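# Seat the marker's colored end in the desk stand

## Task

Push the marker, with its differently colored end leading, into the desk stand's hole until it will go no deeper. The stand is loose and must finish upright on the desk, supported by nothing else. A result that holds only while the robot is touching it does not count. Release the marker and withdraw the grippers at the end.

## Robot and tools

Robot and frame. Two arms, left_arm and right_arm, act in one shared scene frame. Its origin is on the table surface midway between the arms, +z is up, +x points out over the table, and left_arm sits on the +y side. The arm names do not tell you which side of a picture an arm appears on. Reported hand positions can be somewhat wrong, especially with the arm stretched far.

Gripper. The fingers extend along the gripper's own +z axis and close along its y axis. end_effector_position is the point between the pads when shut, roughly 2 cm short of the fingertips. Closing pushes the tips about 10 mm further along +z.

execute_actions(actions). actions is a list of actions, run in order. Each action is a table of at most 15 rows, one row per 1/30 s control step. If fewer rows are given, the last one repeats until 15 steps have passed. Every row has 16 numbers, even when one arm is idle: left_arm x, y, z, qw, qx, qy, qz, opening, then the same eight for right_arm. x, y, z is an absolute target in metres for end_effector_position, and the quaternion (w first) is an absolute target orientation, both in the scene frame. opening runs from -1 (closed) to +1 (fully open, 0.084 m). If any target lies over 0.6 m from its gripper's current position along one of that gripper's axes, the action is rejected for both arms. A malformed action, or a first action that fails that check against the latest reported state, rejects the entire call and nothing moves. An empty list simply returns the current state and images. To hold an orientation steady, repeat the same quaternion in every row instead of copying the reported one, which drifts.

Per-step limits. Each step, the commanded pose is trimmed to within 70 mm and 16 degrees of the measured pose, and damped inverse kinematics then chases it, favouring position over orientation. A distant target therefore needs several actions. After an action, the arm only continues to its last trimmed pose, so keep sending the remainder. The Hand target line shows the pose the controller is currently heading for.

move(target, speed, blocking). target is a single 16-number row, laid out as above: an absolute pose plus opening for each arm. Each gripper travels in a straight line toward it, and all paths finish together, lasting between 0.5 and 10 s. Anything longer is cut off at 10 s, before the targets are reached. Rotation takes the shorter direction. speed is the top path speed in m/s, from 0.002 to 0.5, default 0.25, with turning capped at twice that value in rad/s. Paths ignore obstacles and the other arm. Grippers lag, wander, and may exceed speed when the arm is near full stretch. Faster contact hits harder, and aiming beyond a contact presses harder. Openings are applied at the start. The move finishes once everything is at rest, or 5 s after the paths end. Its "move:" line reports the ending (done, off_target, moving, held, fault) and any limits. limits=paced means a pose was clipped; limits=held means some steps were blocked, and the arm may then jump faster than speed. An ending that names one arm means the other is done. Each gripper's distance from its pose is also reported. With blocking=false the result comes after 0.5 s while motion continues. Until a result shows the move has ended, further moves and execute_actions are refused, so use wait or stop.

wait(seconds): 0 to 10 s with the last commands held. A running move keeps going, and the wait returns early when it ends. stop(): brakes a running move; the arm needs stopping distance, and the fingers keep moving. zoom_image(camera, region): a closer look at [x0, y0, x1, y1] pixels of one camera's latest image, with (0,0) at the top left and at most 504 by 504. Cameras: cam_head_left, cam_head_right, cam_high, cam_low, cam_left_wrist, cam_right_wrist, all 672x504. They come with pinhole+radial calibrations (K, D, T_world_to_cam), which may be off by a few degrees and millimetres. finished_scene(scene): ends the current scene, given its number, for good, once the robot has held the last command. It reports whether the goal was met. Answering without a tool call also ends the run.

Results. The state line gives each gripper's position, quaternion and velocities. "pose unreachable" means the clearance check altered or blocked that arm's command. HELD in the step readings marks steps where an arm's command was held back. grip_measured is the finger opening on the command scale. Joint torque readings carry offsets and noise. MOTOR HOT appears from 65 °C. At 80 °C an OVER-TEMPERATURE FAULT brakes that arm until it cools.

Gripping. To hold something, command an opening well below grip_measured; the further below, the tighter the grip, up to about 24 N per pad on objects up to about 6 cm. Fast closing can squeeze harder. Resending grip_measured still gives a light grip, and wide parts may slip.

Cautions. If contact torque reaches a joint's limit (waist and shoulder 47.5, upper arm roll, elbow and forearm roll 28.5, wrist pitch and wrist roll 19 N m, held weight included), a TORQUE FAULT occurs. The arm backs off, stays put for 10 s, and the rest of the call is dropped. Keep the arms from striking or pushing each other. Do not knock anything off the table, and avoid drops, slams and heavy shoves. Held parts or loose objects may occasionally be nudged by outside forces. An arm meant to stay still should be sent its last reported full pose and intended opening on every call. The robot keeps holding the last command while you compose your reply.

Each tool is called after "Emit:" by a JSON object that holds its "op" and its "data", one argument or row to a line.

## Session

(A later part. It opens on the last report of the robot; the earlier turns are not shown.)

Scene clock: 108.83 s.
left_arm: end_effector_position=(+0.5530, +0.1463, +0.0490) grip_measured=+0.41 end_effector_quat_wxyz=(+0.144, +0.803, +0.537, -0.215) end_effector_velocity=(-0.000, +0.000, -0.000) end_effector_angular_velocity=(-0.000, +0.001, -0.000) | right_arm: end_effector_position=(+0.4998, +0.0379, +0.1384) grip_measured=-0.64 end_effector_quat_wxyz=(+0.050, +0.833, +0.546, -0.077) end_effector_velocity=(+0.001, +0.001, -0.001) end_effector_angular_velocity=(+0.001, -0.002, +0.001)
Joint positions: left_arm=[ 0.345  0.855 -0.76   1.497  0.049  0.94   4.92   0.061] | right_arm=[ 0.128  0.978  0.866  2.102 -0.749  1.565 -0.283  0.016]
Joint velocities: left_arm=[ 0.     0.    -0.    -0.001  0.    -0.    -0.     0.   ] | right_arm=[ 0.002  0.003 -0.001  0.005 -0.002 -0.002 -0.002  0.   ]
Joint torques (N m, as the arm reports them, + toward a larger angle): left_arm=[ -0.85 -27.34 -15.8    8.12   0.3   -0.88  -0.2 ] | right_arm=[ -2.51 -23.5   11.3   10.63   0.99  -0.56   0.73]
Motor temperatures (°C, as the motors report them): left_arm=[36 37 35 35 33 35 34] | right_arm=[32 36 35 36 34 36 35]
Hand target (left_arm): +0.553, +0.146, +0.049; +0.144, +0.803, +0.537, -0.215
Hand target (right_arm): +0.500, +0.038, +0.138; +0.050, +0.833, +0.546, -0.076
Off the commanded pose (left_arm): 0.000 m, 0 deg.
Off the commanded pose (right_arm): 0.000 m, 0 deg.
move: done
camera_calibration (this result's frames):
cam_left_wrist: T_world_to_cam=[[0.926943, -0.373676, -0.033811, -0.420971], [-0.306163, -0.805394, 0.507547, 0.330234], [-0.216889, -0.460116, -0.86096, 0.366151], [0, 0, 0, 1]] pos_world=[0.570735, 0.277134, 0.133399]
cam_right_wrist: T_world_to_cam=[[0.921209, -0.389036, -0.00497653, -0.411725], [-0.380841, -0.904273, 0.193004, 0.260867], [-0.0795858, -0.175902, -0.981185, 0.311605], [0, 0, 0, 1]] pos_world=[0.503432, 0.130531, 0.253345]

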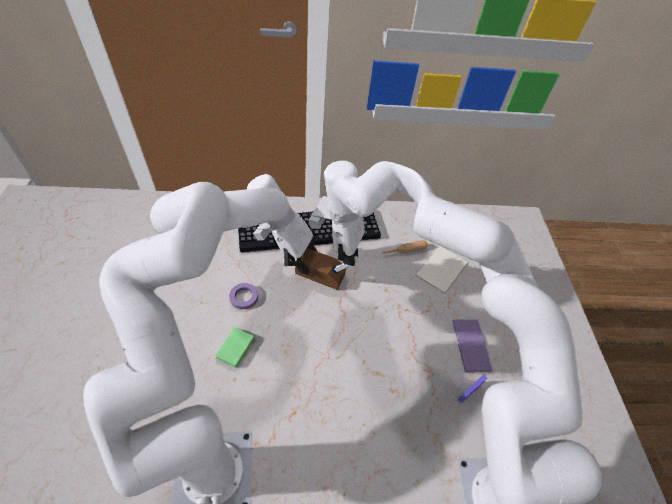

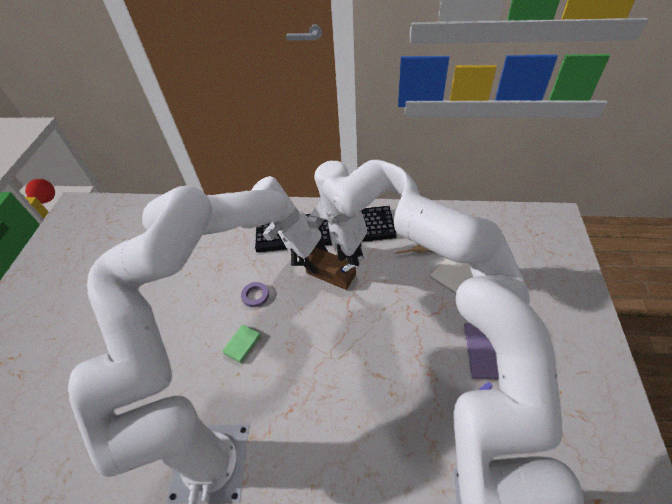

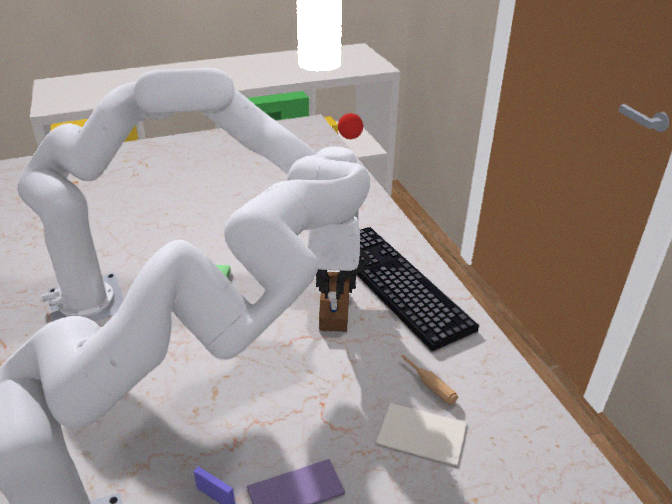

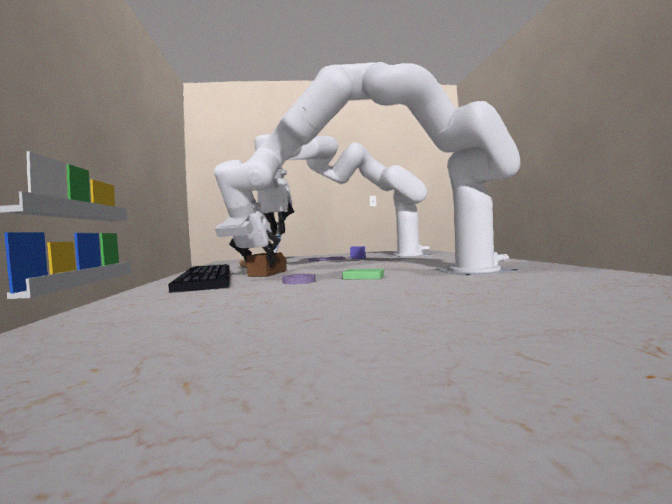

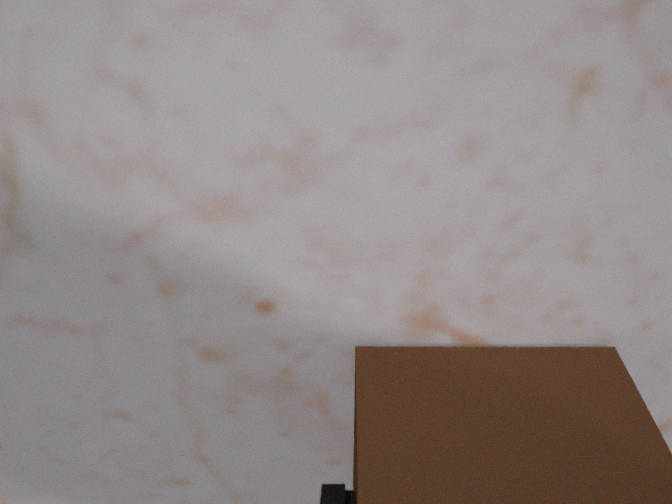

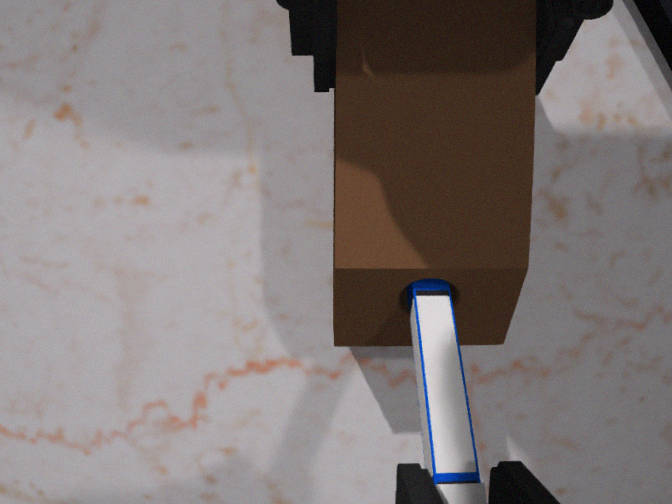

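+3 mm.

Emit:
{"op": "move", "data": {
  "target": [0.553,0.1463,0.049,0.1439,0.8027,0.537,-0.2151,-0.3,0.5006,0.0396,0.136,0.0502,0.8328,0.546,-0.0765,-1],
  "speed": 0.004
}}

Emit:
{"op": "zoom_image", "data": {
  "camera": "cam_right_wrist",
  "region": [360,230,500,350]
}}

Scene clock: 112.67 s.
left_arm: end_effector_position=(+0.5530, +0.1463, +0.0490) grip_measured=+0.41 end_effector_quat_wxyz=(+0.144, +0.803, +0.537, -0.215) end_effector_velocity=(+0.000, +0.001, +0.000) end_effector_angular_velocity=(-0.000, -0.001, +0.001) | right_arm: end_effector_position=(+0.5006, +0.0396, +0.1360) grip_measured=-0.64 end_effector_quat_wxyz=(+0.050, +0.833, +0.546, -0.077) end_effector_velocity=(+0.001, -0.000, -0.000) end_effector_angular_velocity=(+0.001, +0.001, -0.003)
Joint positions: left_arm=[ 0.345  0.855 -0.76   1.497  0.049  0.94   4.92   0.061] | right_arm=[ 0.135  0.986  0.863  2.111 -0.752  1.565 -0.283  0.016]
Joint velocities: left_arm=[ 0.002  0.    -0.001 -0.     0.    -0.001  0.001  0.   ] | right_arm=[ 0.001  0.002 -0.001  0.004  0.001  0.001 -0.     0.   ]
Joint torques (N m, as the arm reports them, + toward a larger angle): left_arm=[ -1.6  -27.25 -15.62   8.21   0.23  -0.99  -0.03] | right_arm=[ -1.61 -23.17  11.92  10.6    0.82  -1.07   0.81]
Motor temperatures (°C, as the motors report them): left_arm=[36 37 35 35 33 35 34] | right_arm=[32 36 35 36 34 36 35]
Hand target (left_arm): +0.553, +0.146, +0.049; +0.144, +0.803, +0.537, -0.215
Hand target (right_arm): +0.501, +0.040, +0.136; +0.050, +0.833, +0.546, -0.076
Off the commanded pose (left_arm): 0.000 m, 0 deg.
Off the commanded pose (right_arm): 0.000 m, 0 deg.
move: done
camera_calibration (this result's frames):
cam_left_wrist: T_world_to_cam=[[0.926943, -0.373676, -0.0338107, -0.420971], [-0.306163, -0.805394, 0.507547, 0.330234], [-0.216889, -0.460116, -0.86096, 0.366151], [0, 0, 0, 1]] pos_world=[0.570735, 0.277134, 0.133399]
cam_right_wrist: T_world_to_cam=[[0.921196, -0.389067, -0.00498186, -0.411797], [-0.380875, -0.904271, 0.192946, 0.263119], [-0.079574, -0.175844, -0.981197, 0.309572], [0, 0, 0, 1]] pos_world=[0.504195, 0.132151, 0.250931]

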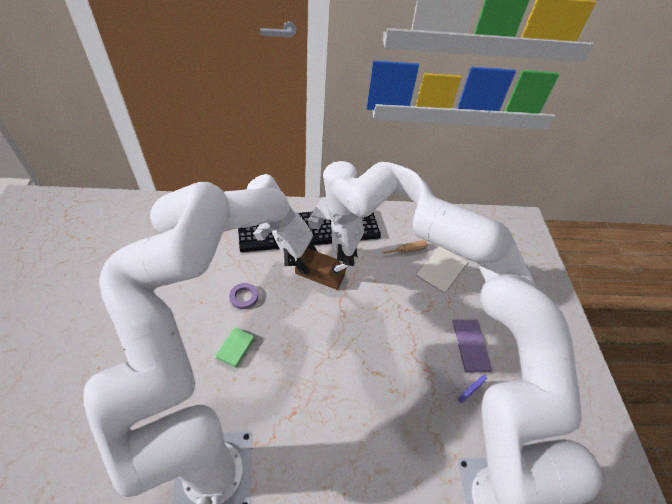

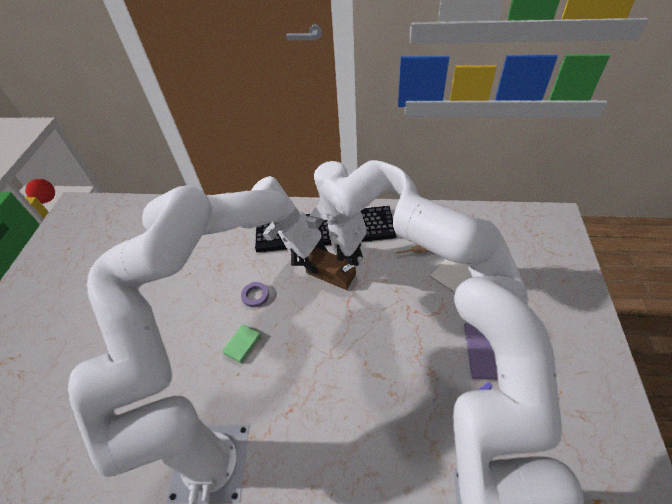

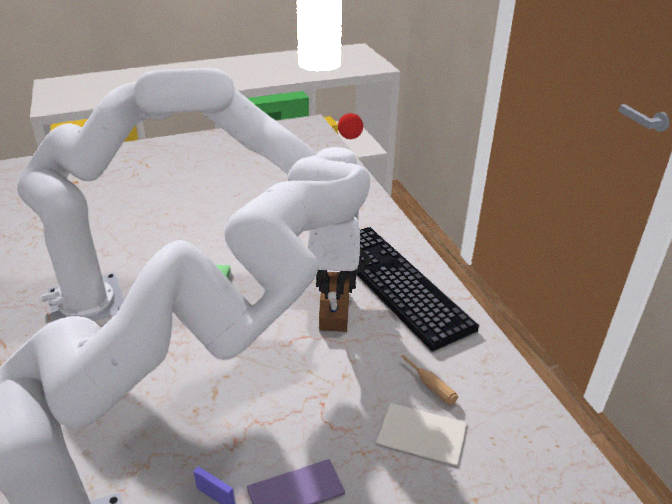

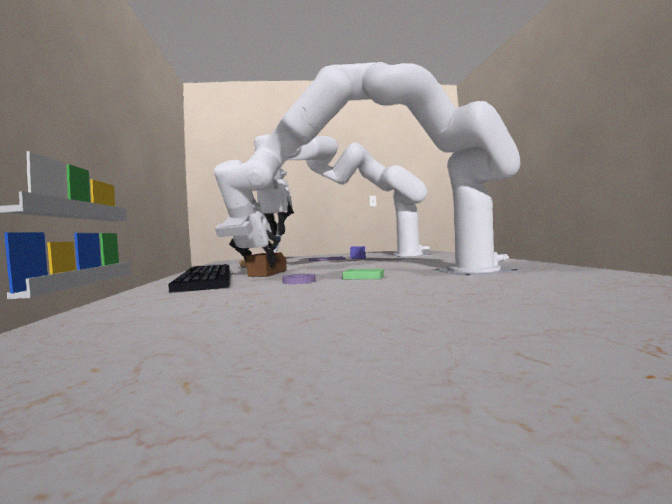

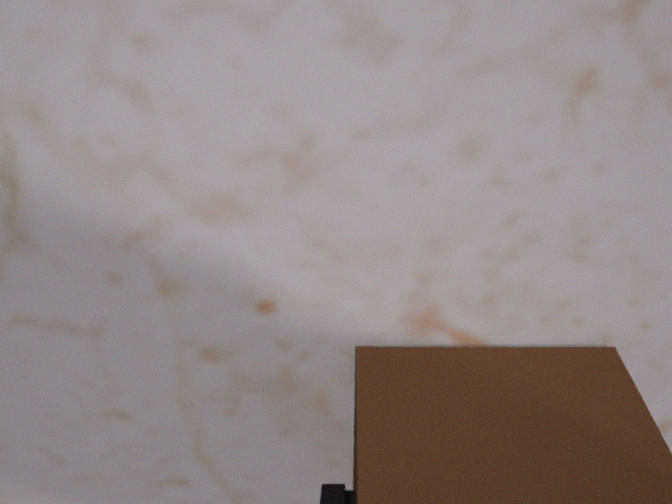

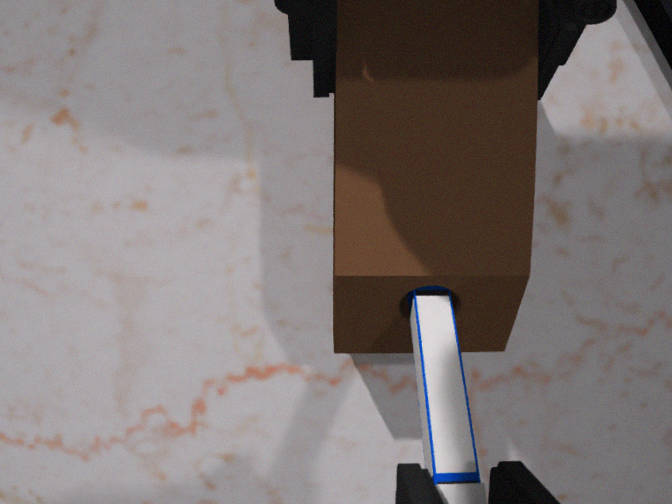

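Region (360, 230, 500, 350) of cam_right_wrist's 672x504 image, scaled by 3.600, with more detail than that image has; it fills the top 432 rows of this view, and the rest is white.

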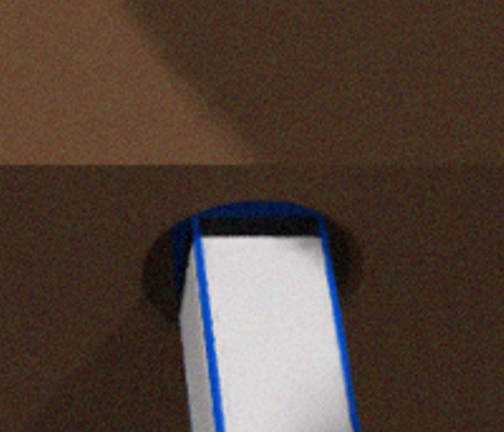

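Still free. +3 mm (33).

Emit:
{"op": "move", "data": {
  "target": [0.553,0.1463,0.049,0.1439,0.8027,0.537,-0.2151,-0.3,0.5013,0.0411,0.1335,0.0502,0.8328,0.546,-0.0765,-1],
  "speed": 0.004
}}

Scene clock: 115.67 s.
left_arm: end_effector_position=(+0.5530, +0.1463, +0.0490) grip_measured=+0.41 end_effector_quat_wxyz=(+0.144, +0.803, +0.537, -0.215) end_effector_velocity=(-0.000, -0.001, +0.001) end_effector_angular_velocity=(-0.002, -0.000, -0.002) | right_arm: end_effector_position=(+0.5022, +0.0400, +0.1353) grip_measured=-0.64 end_effector_quat_wxyz=(+0.051, +0.833, +0.545, -0.076) end_effector_velocity=(+0.000, +0.000, -0.001) end_effector_angular_velocity=(-0.001, -0.000, -0.001)
Joint positions: left_arm=[ 0.345  0.855 -0.76   1.497  0.049  0.94   4.92   0.061] | right_arm=[ 0.14   0.992  0.861  2.121 -0.755  1.566 -0.283  0.016]
Joint velocities: left_arm=[-0.001  0.    -0.002 -0.    -0.001 -0.     0.    -0.   ] | right_arm=[ 0.002  0.004  0.     0.003 -0.003  0.     0.002  0.   ]
Joint torques (N m, as the arm reports them, + toward a larger angle): left_arm=[ -1.34 -26.65 -15.79   8.32  -0.02  -0.99  -0.28] | right_arm=[  1.6  -15.28  10.97   7.62   1.97  -4.06   0.62]
Motor temperatures (°C, as the motors report them): left_arm=[36 37 35 35 33 35 34] | right_arm=[32 36 35 35 34 36 35]
Hand target (left_arm): +0.553, +0.146, +0.049; +0.144, +0.803, +0.537, -0.215
Hand target (right_arm): +0.501, +0.041, +0.134; +0.050, +0.833, +0.546, -0.077
Off the commanded pose (left_arm): 0.000 m, 0 deg.
Off the commanded pose (right_arm): 0.002 m, 0 deg.
move: done
camera_calibration (this result's frames):
cam_left_wrist: T_world_to_cam=[[0.926954, -0.373647, -0.0338164, -0.420981], [-0.306138, -0.805411, 0.507535, 0.330245], [-0.216875, -0.46011, -0.860967, 0.366136], [0, 0, 0, 1]] pos_world=[0.570737, 0.277148, 0.133384]
cam_right_wrist: T_world_to_cam=[[0.920353, -0.391081, -0.00256593, -0.412993], [-0.383324, -0.90336, 0.192361, 0.265584], [-0.0775465, -0.176056, -0.981321, 0.308065], [0, 0, 0, 1]] pos_world=[0.505793, 0.132641, 0.250163]

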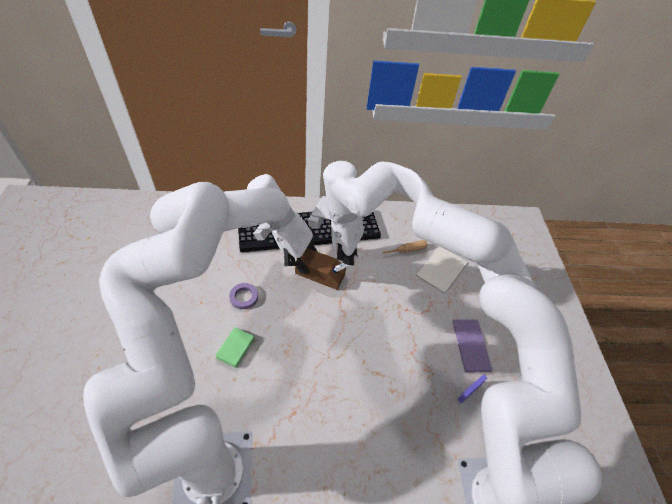

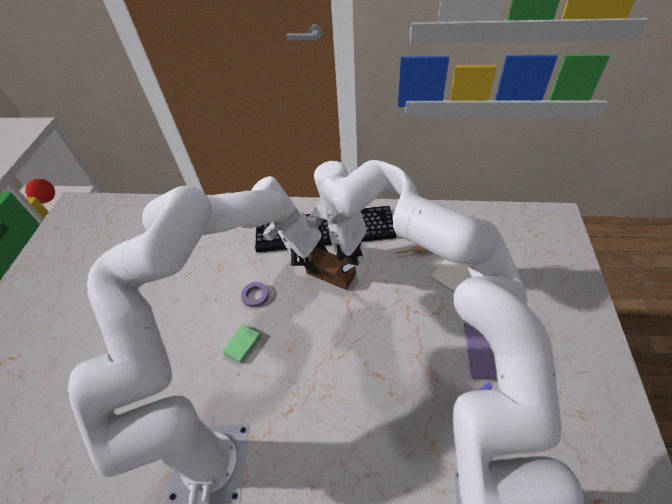

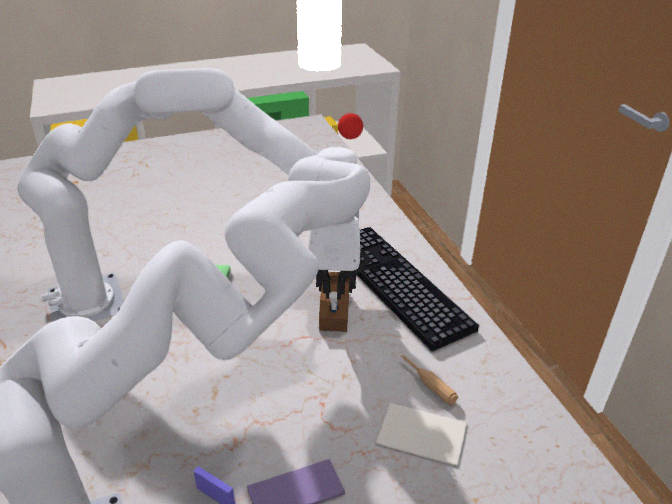

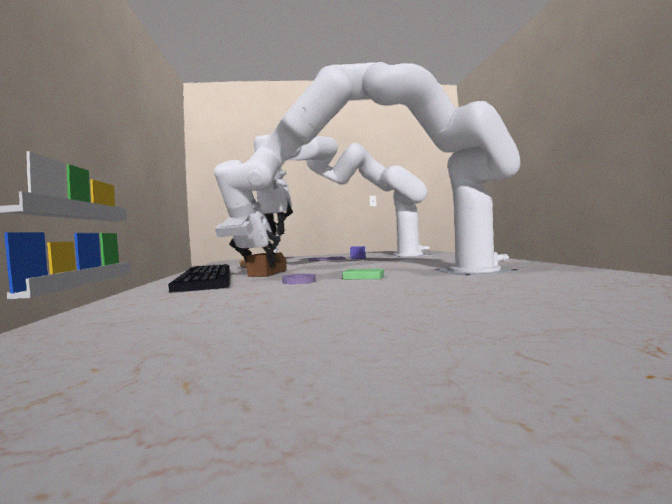

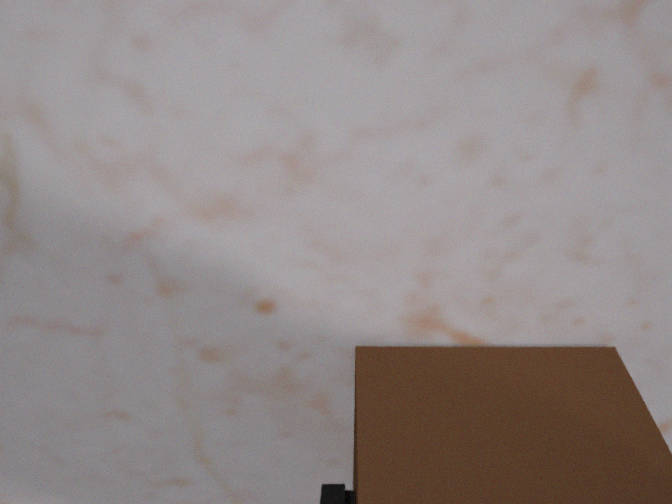

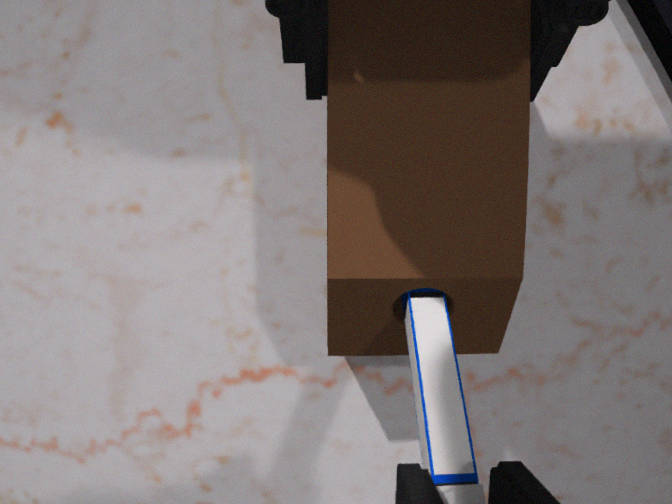

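Bottomed. Relieve and release.

Emit:
{"op": "execute_actions", "data": {
  "actions": [
    [[0.553,0.1463,0.049,0.1439,0.8027,0.537,-0.2151,-0.3,0.5008,0.040,0.1354,0.0502,0.8328,0.546,-0.0765,-1]],
    [[0.553,0.1463,0.049,0.1439,0.8027,0.537,-0.2151,-0.3,0.5008,0.040,0.1354,0.0502,0.8328,0.546,-0.0765,0.3]],
    [[0.553,0.1463,0.049,0.1439,0.8027,0.537,-0.2151,1,0.5008,0.040,0.1354,0.0502,0.8328,0.546,-0.0765,0.3]]
  ]
}}

Emit:
{"op": "move", "data": {
  "target": [0.575,0.20,0.15,0.1439,0.8027,0.537,-0.2151,1,0.49,0.0,0.25,0.0502,0.8328,0.546,-0.0765,0.3],
  "speed": 0.15
}}

Scene clock: 121.77 s.
left_arm: end_effector_position=(+0.5529, +0.1462, +0.0489) grip_measured=+1.00 end_effector_quat_wxyz=(+0.144, +0.803, +0.537, -0.215) end_effector_velocity=(+0.000, -0.000, +0.000) end_effector_angular_velocity=(-0.000, -0.001, -0.001) | right_arm: end_effector_position=(+0.5008, +0.0400, +0.1354) grip_measured=+0.29 end_effector_quat_wxyz=(+0.050, +0.833, +0.546, -0.077) end_effector_velocity=(+0.000, +0.000, +0.000) end_effector_angular_velocity=(+0.001, -0.000, -0.000)
Joint positions: left_arm=[ 0.345  0.856 -0.76   1.497  0.049  0.94   4.92   0.084] | right_arm=[ 0.137  0.988  0.862  2.114 -0.752  1.565 -0.283  0.056]
Joint velocities: left_arm=[-0.    -0.    -0.     0.001 -0.     0.     0.001  0.002] | right_arm=[ 0.     0.     0.     0.001  0.    -0.     0.     0.   ]
Joint torques (N m, as the arm reports them, + toward a larger angle): left_arm=[ -0.28 -28.31 -15.61   8.55   0.29  -1.22  -0.06] | right_arm=[ -1.87 -23.22  11.09  10.54   0.99  -0.4    1.01]
Motor temperatures (°C, as the motors report them): left_arm=[36 37 35 35 33 35 34] | right_arm=[32 35 35 35 34 37 35]
Hand target (left_arm): +0.553, +0.146, +0.049; +0.144, +0.803, +0.537, -0.215
Hand target (right_arm): +0.501, +0.040, +0.135; +0.050, +0.833, +0.546, -0.076
Off the commanded pose (left_arm): 0.000 m, 0 deg.
Off the commanded pose (right_arm): 0.000 m, 0 deg.
Step readings (end_effector_position; steps 1 to 15: 1st action; 16 to 30: 2nd action; 31 to 45: 3rd action):
0: left_arm (+0.5530, +0.1463, +0.0490) | right_arm (+0.5013, +0.0411, +0.1335)
1: left_arm (+0.5530, +0.1463, +0.0490) | right_arm (+0.5013, +0.0411, +0.1335)
2: left_arm (+0.5530, +0.1463, +0.0490) | right_arm (+0.5011, +0.0410, +0.1336)
4: left_arm (+0.5530, +0.1463, +0.0490) | right_arm (+0.5008, +0.0410, +0.1336)
8: left_arm (+0.5530, +0.1463, +0.0490) | right_arm (+0.5004, +0.0408, +0.1337)
15: left_arm (+0.5530, +0.1463, +0.0490) | right_arm (+0.5002, +0.0408, +0.1339)
16: left_arm (+0.5530, +0.1463, +0.0490) | right_arm (+0.5002, +0.0408, +0.1340)
17: left_arm (+0.5530, +0.1463, +0.0490) | right_arm (+0.5000, +0.0411, +0.1337)
19: left_arm (+0.5530, +0.1463, +0.0490) | right_arm (+0.4986, +0.0421, +0.1323)
23: left_arm (+0.5530, +0.1463, +0.0490) | right_arm (+0.4994, +0.0414, +0.1335)
30: left_arm (+0.5530, +0.1463, +0.0490) | right_arm (+0.5006, +0.0402, +0.1351)
31: left_arm (+0.5530, +0.1463, +0.0490) | right_arm (+0.5006, +0.0402, +0.1351)
32: left_arm (+0.5530, +0.1463, +0.0490) | right_arm (+0.5006, +0.0402, +0.1351)
34: left_arm (+0.5525, +0.1459, +0.0487) | right_arm (+0.5007, +0.0401, +0.1352)
38: left_arm (+0.5524, +0.1457, +0.0487) | right_arm (+0.5008, +0.0400, +0.1353)
45: end_effector_position above
camera_calibration (this result's frames):
cam_left_wrist: T_world_to_cam=[[0.926904, -0.373758, -0.033979, -0.420884], [-0.30613, -0.805341, 0.507652, 0.330153], [-0.217104, -0.460142, -0.860892, 0.366165], [0, 0, 0, 1]] pos_world=[0.570684, 0.277065, 0.133325]
cam_right_wrist: T_world_to_cam=[[0.921192, -0.389077, -0.00499269, -0.411841], [-0.380885, -0.904271, 0.192926, 0.263735], [-0.0795777, -0.17582, -0.981201, 0.309043], [0, 0, 0, 1]] pos_world=[0.504431, 0.132586, 0.250296]

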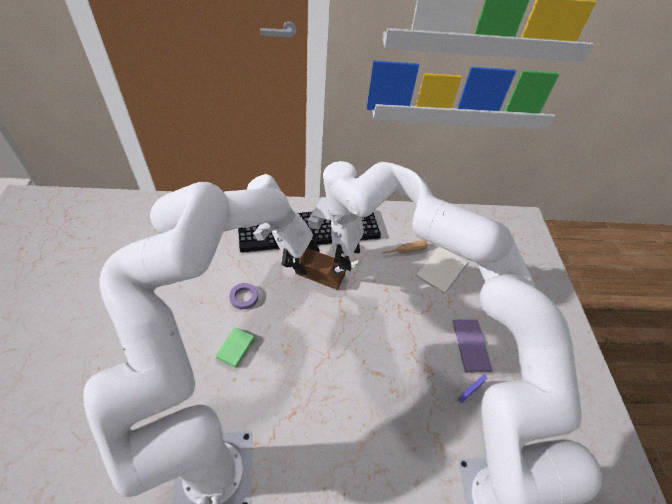

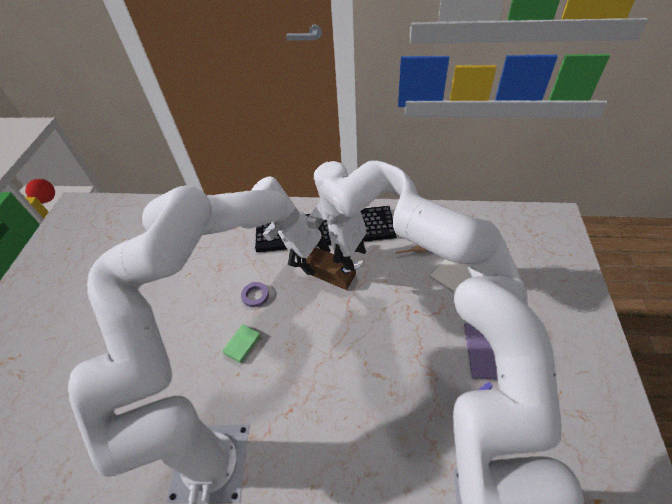

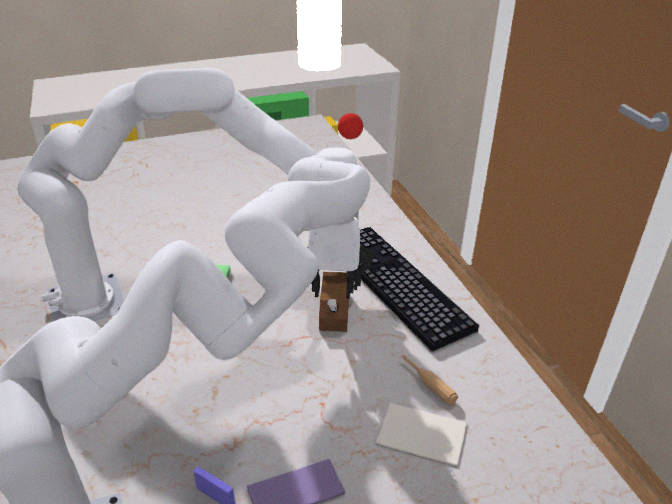

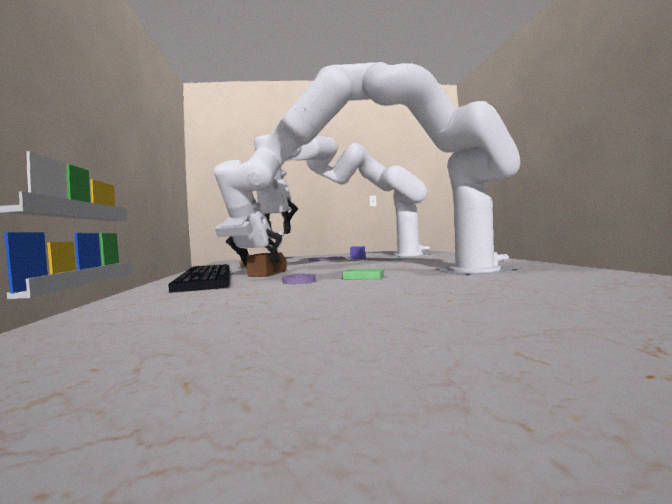

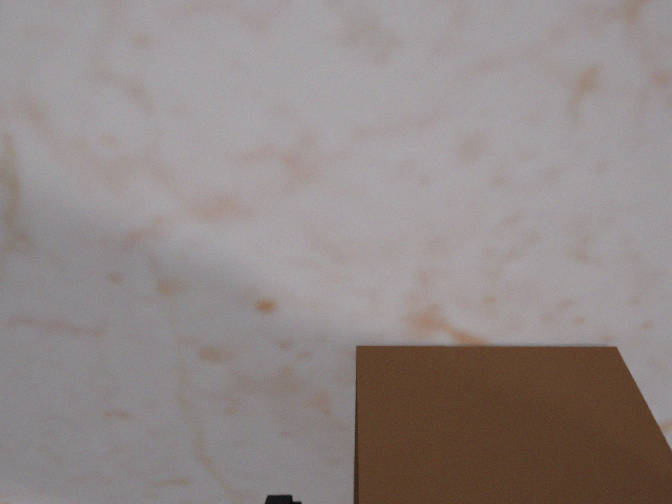

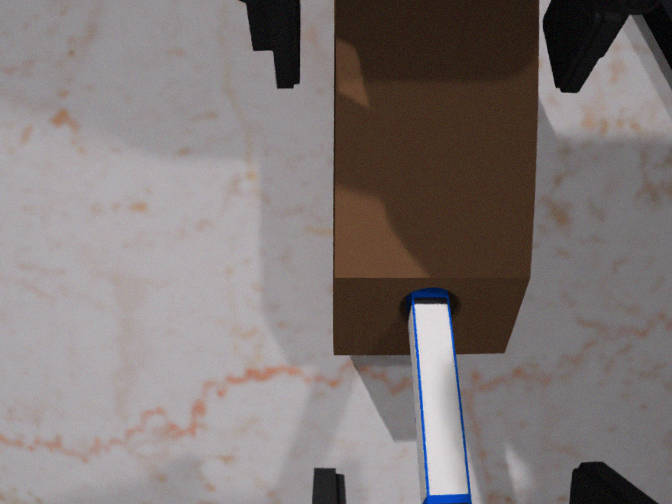

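Scene clock: 123.03 s.
left_arm: end_effector_position=(+0.5746, +0.1996, +0.1493) grip_measured=+1.00 end_effector_quat_wxyz=(+0.144, +0.803, +0.537, -0.215) end_effector_velocity=(+0.002, +0.001, +0.005) end_effector_angular_velocity=(-0.001, -0.003, -0.000) | right_arm: end_effector_position=(+0.4903, +0.0002, +0.2491) grip_measured=+0.29 end_effector_quat_wxyz=(+0.050, +0.833, +0.546, -0.077) end_effector_velocity=(+0.000, -0.002, +0.005) end_effector_angular_velocity=(+0.002, -0.000, -0.001)
Joint positions: left_arm=[ 0.427  0.754 -0.802  1.664  0.007  1.221  4.946  0.084] | right_arm=[ 0.075  0.822  0.912  2.165 -0.682  1.752 -0.364  0.056]
Joint velocities: left_arm=[ 0.001 -0.001 -0.002  0.012 -0.001  0.011  0.     0.   ] | right_arm=[-0.    -0.004  0.001  0.009  0.002  0.009 -0.005  0.   ]
Joint torques (N m, as the arm reports them, + toward a larger angle): left_arm=[ -0.46 -28.03 -13.86  10.37  -0.02  -1.27   0.03] | right_arm=[ -1.63 -20.86   9.73  11.08   0.89  -0.45   0.73]
Motor temperatures (°C, as the motors report them): left_arm=[36 37 35 35 33 35 34] | right_arm=[32 35 35 35 34 37 35]
Hand target (left_arm): +0.575, +0.200, +0.150; +0.144, +0.803, +0.537, -0.215
Hand target (right_arm): +0.490, +0.000, +0.250; +0.050, +0.833, +0.546, -0.076
Off the commanded pose (left_arm): 0.001 m, 0 deg.
Off the commanded pose (right_arm): 0.001 m, 0 deg.
move: done
camera_calibration (this result's frames):
cam_left_wrist: T_world_to_cam=[[0.926616, -0.374418, -0.0345432, -0.417193], [-0.306448, -0.805235, 0.507629, 0.328983], [-0.217881, -0.459792, -0.860883, 0.482259], [0, 0, 0, 1]] pos_world=[0.592469, 0.330442, 0.233756]
cam_right_wrist: T_world_to_cam=[[0.921452, -0.388448, -0.00579926, -0.416996], [-0.380078, -0.904487, 0.193504, 0.201276], [-0.0804118, -0.176101, -0.981082, 0.413196], [0, 0, 0, 1]] pos_world=[0.493969, 0.092834, 0.364013]

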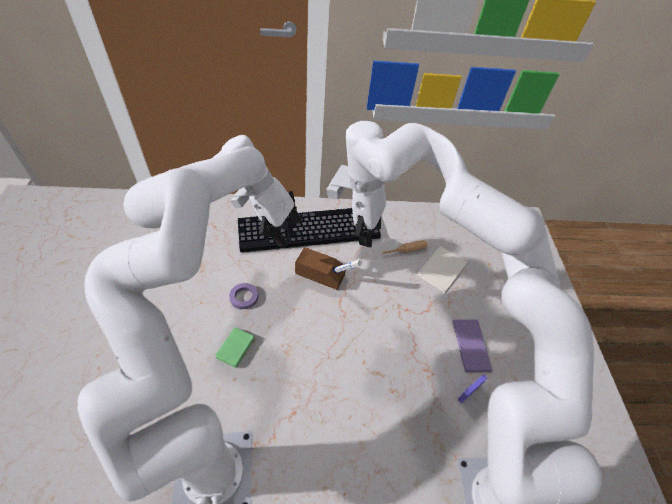

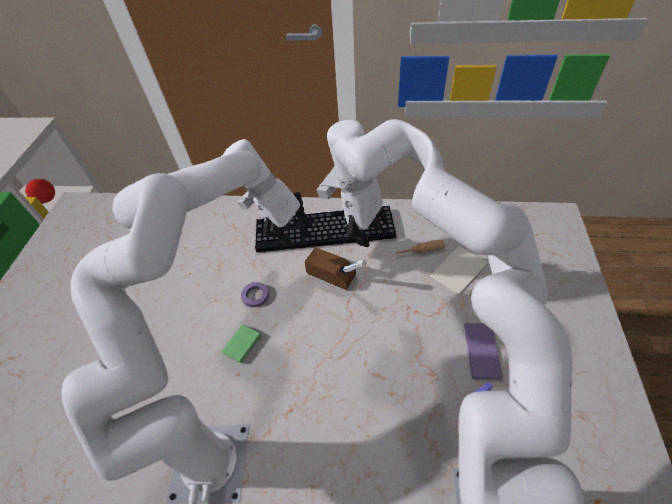

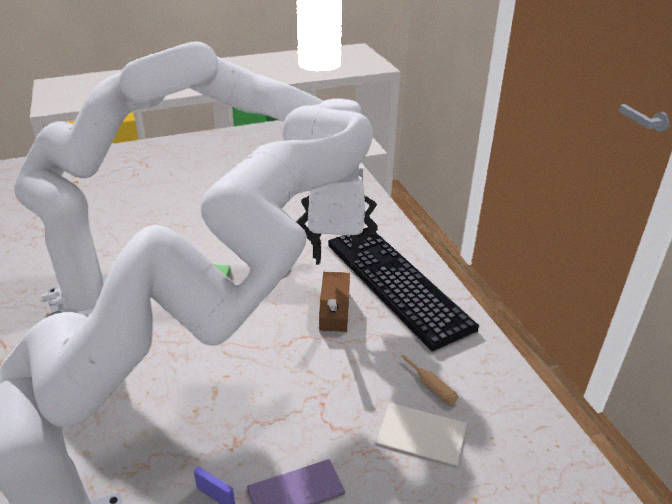

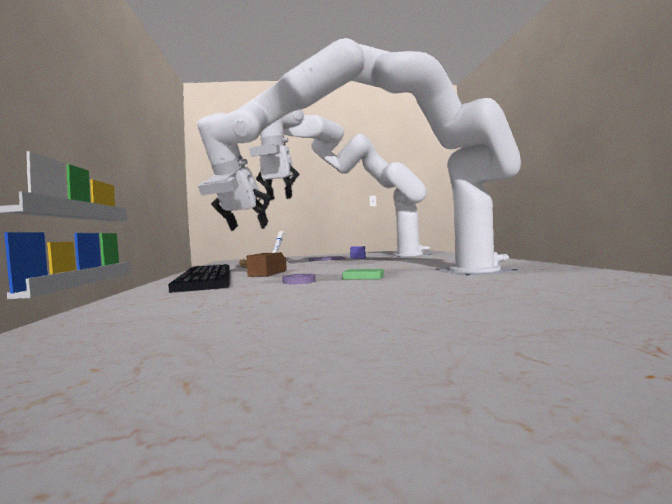

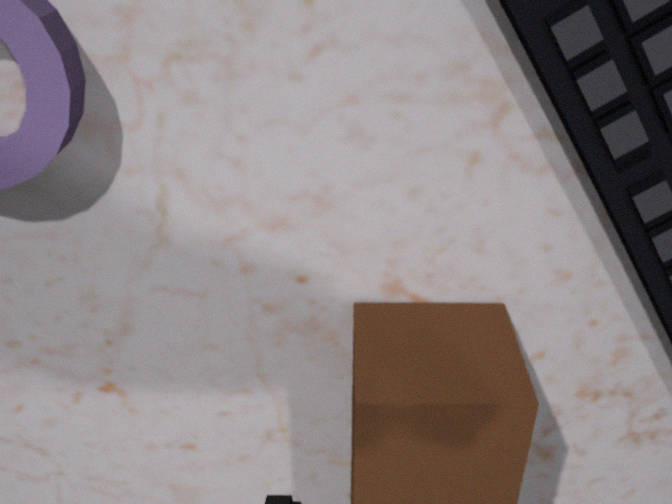

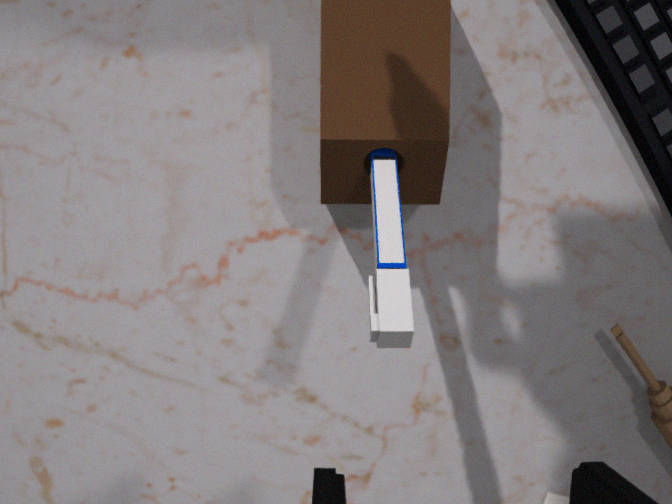

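Emit:
{"op": "finished_scene", "data": {
  "scene": 2
}}

The scene is finished: the task was done.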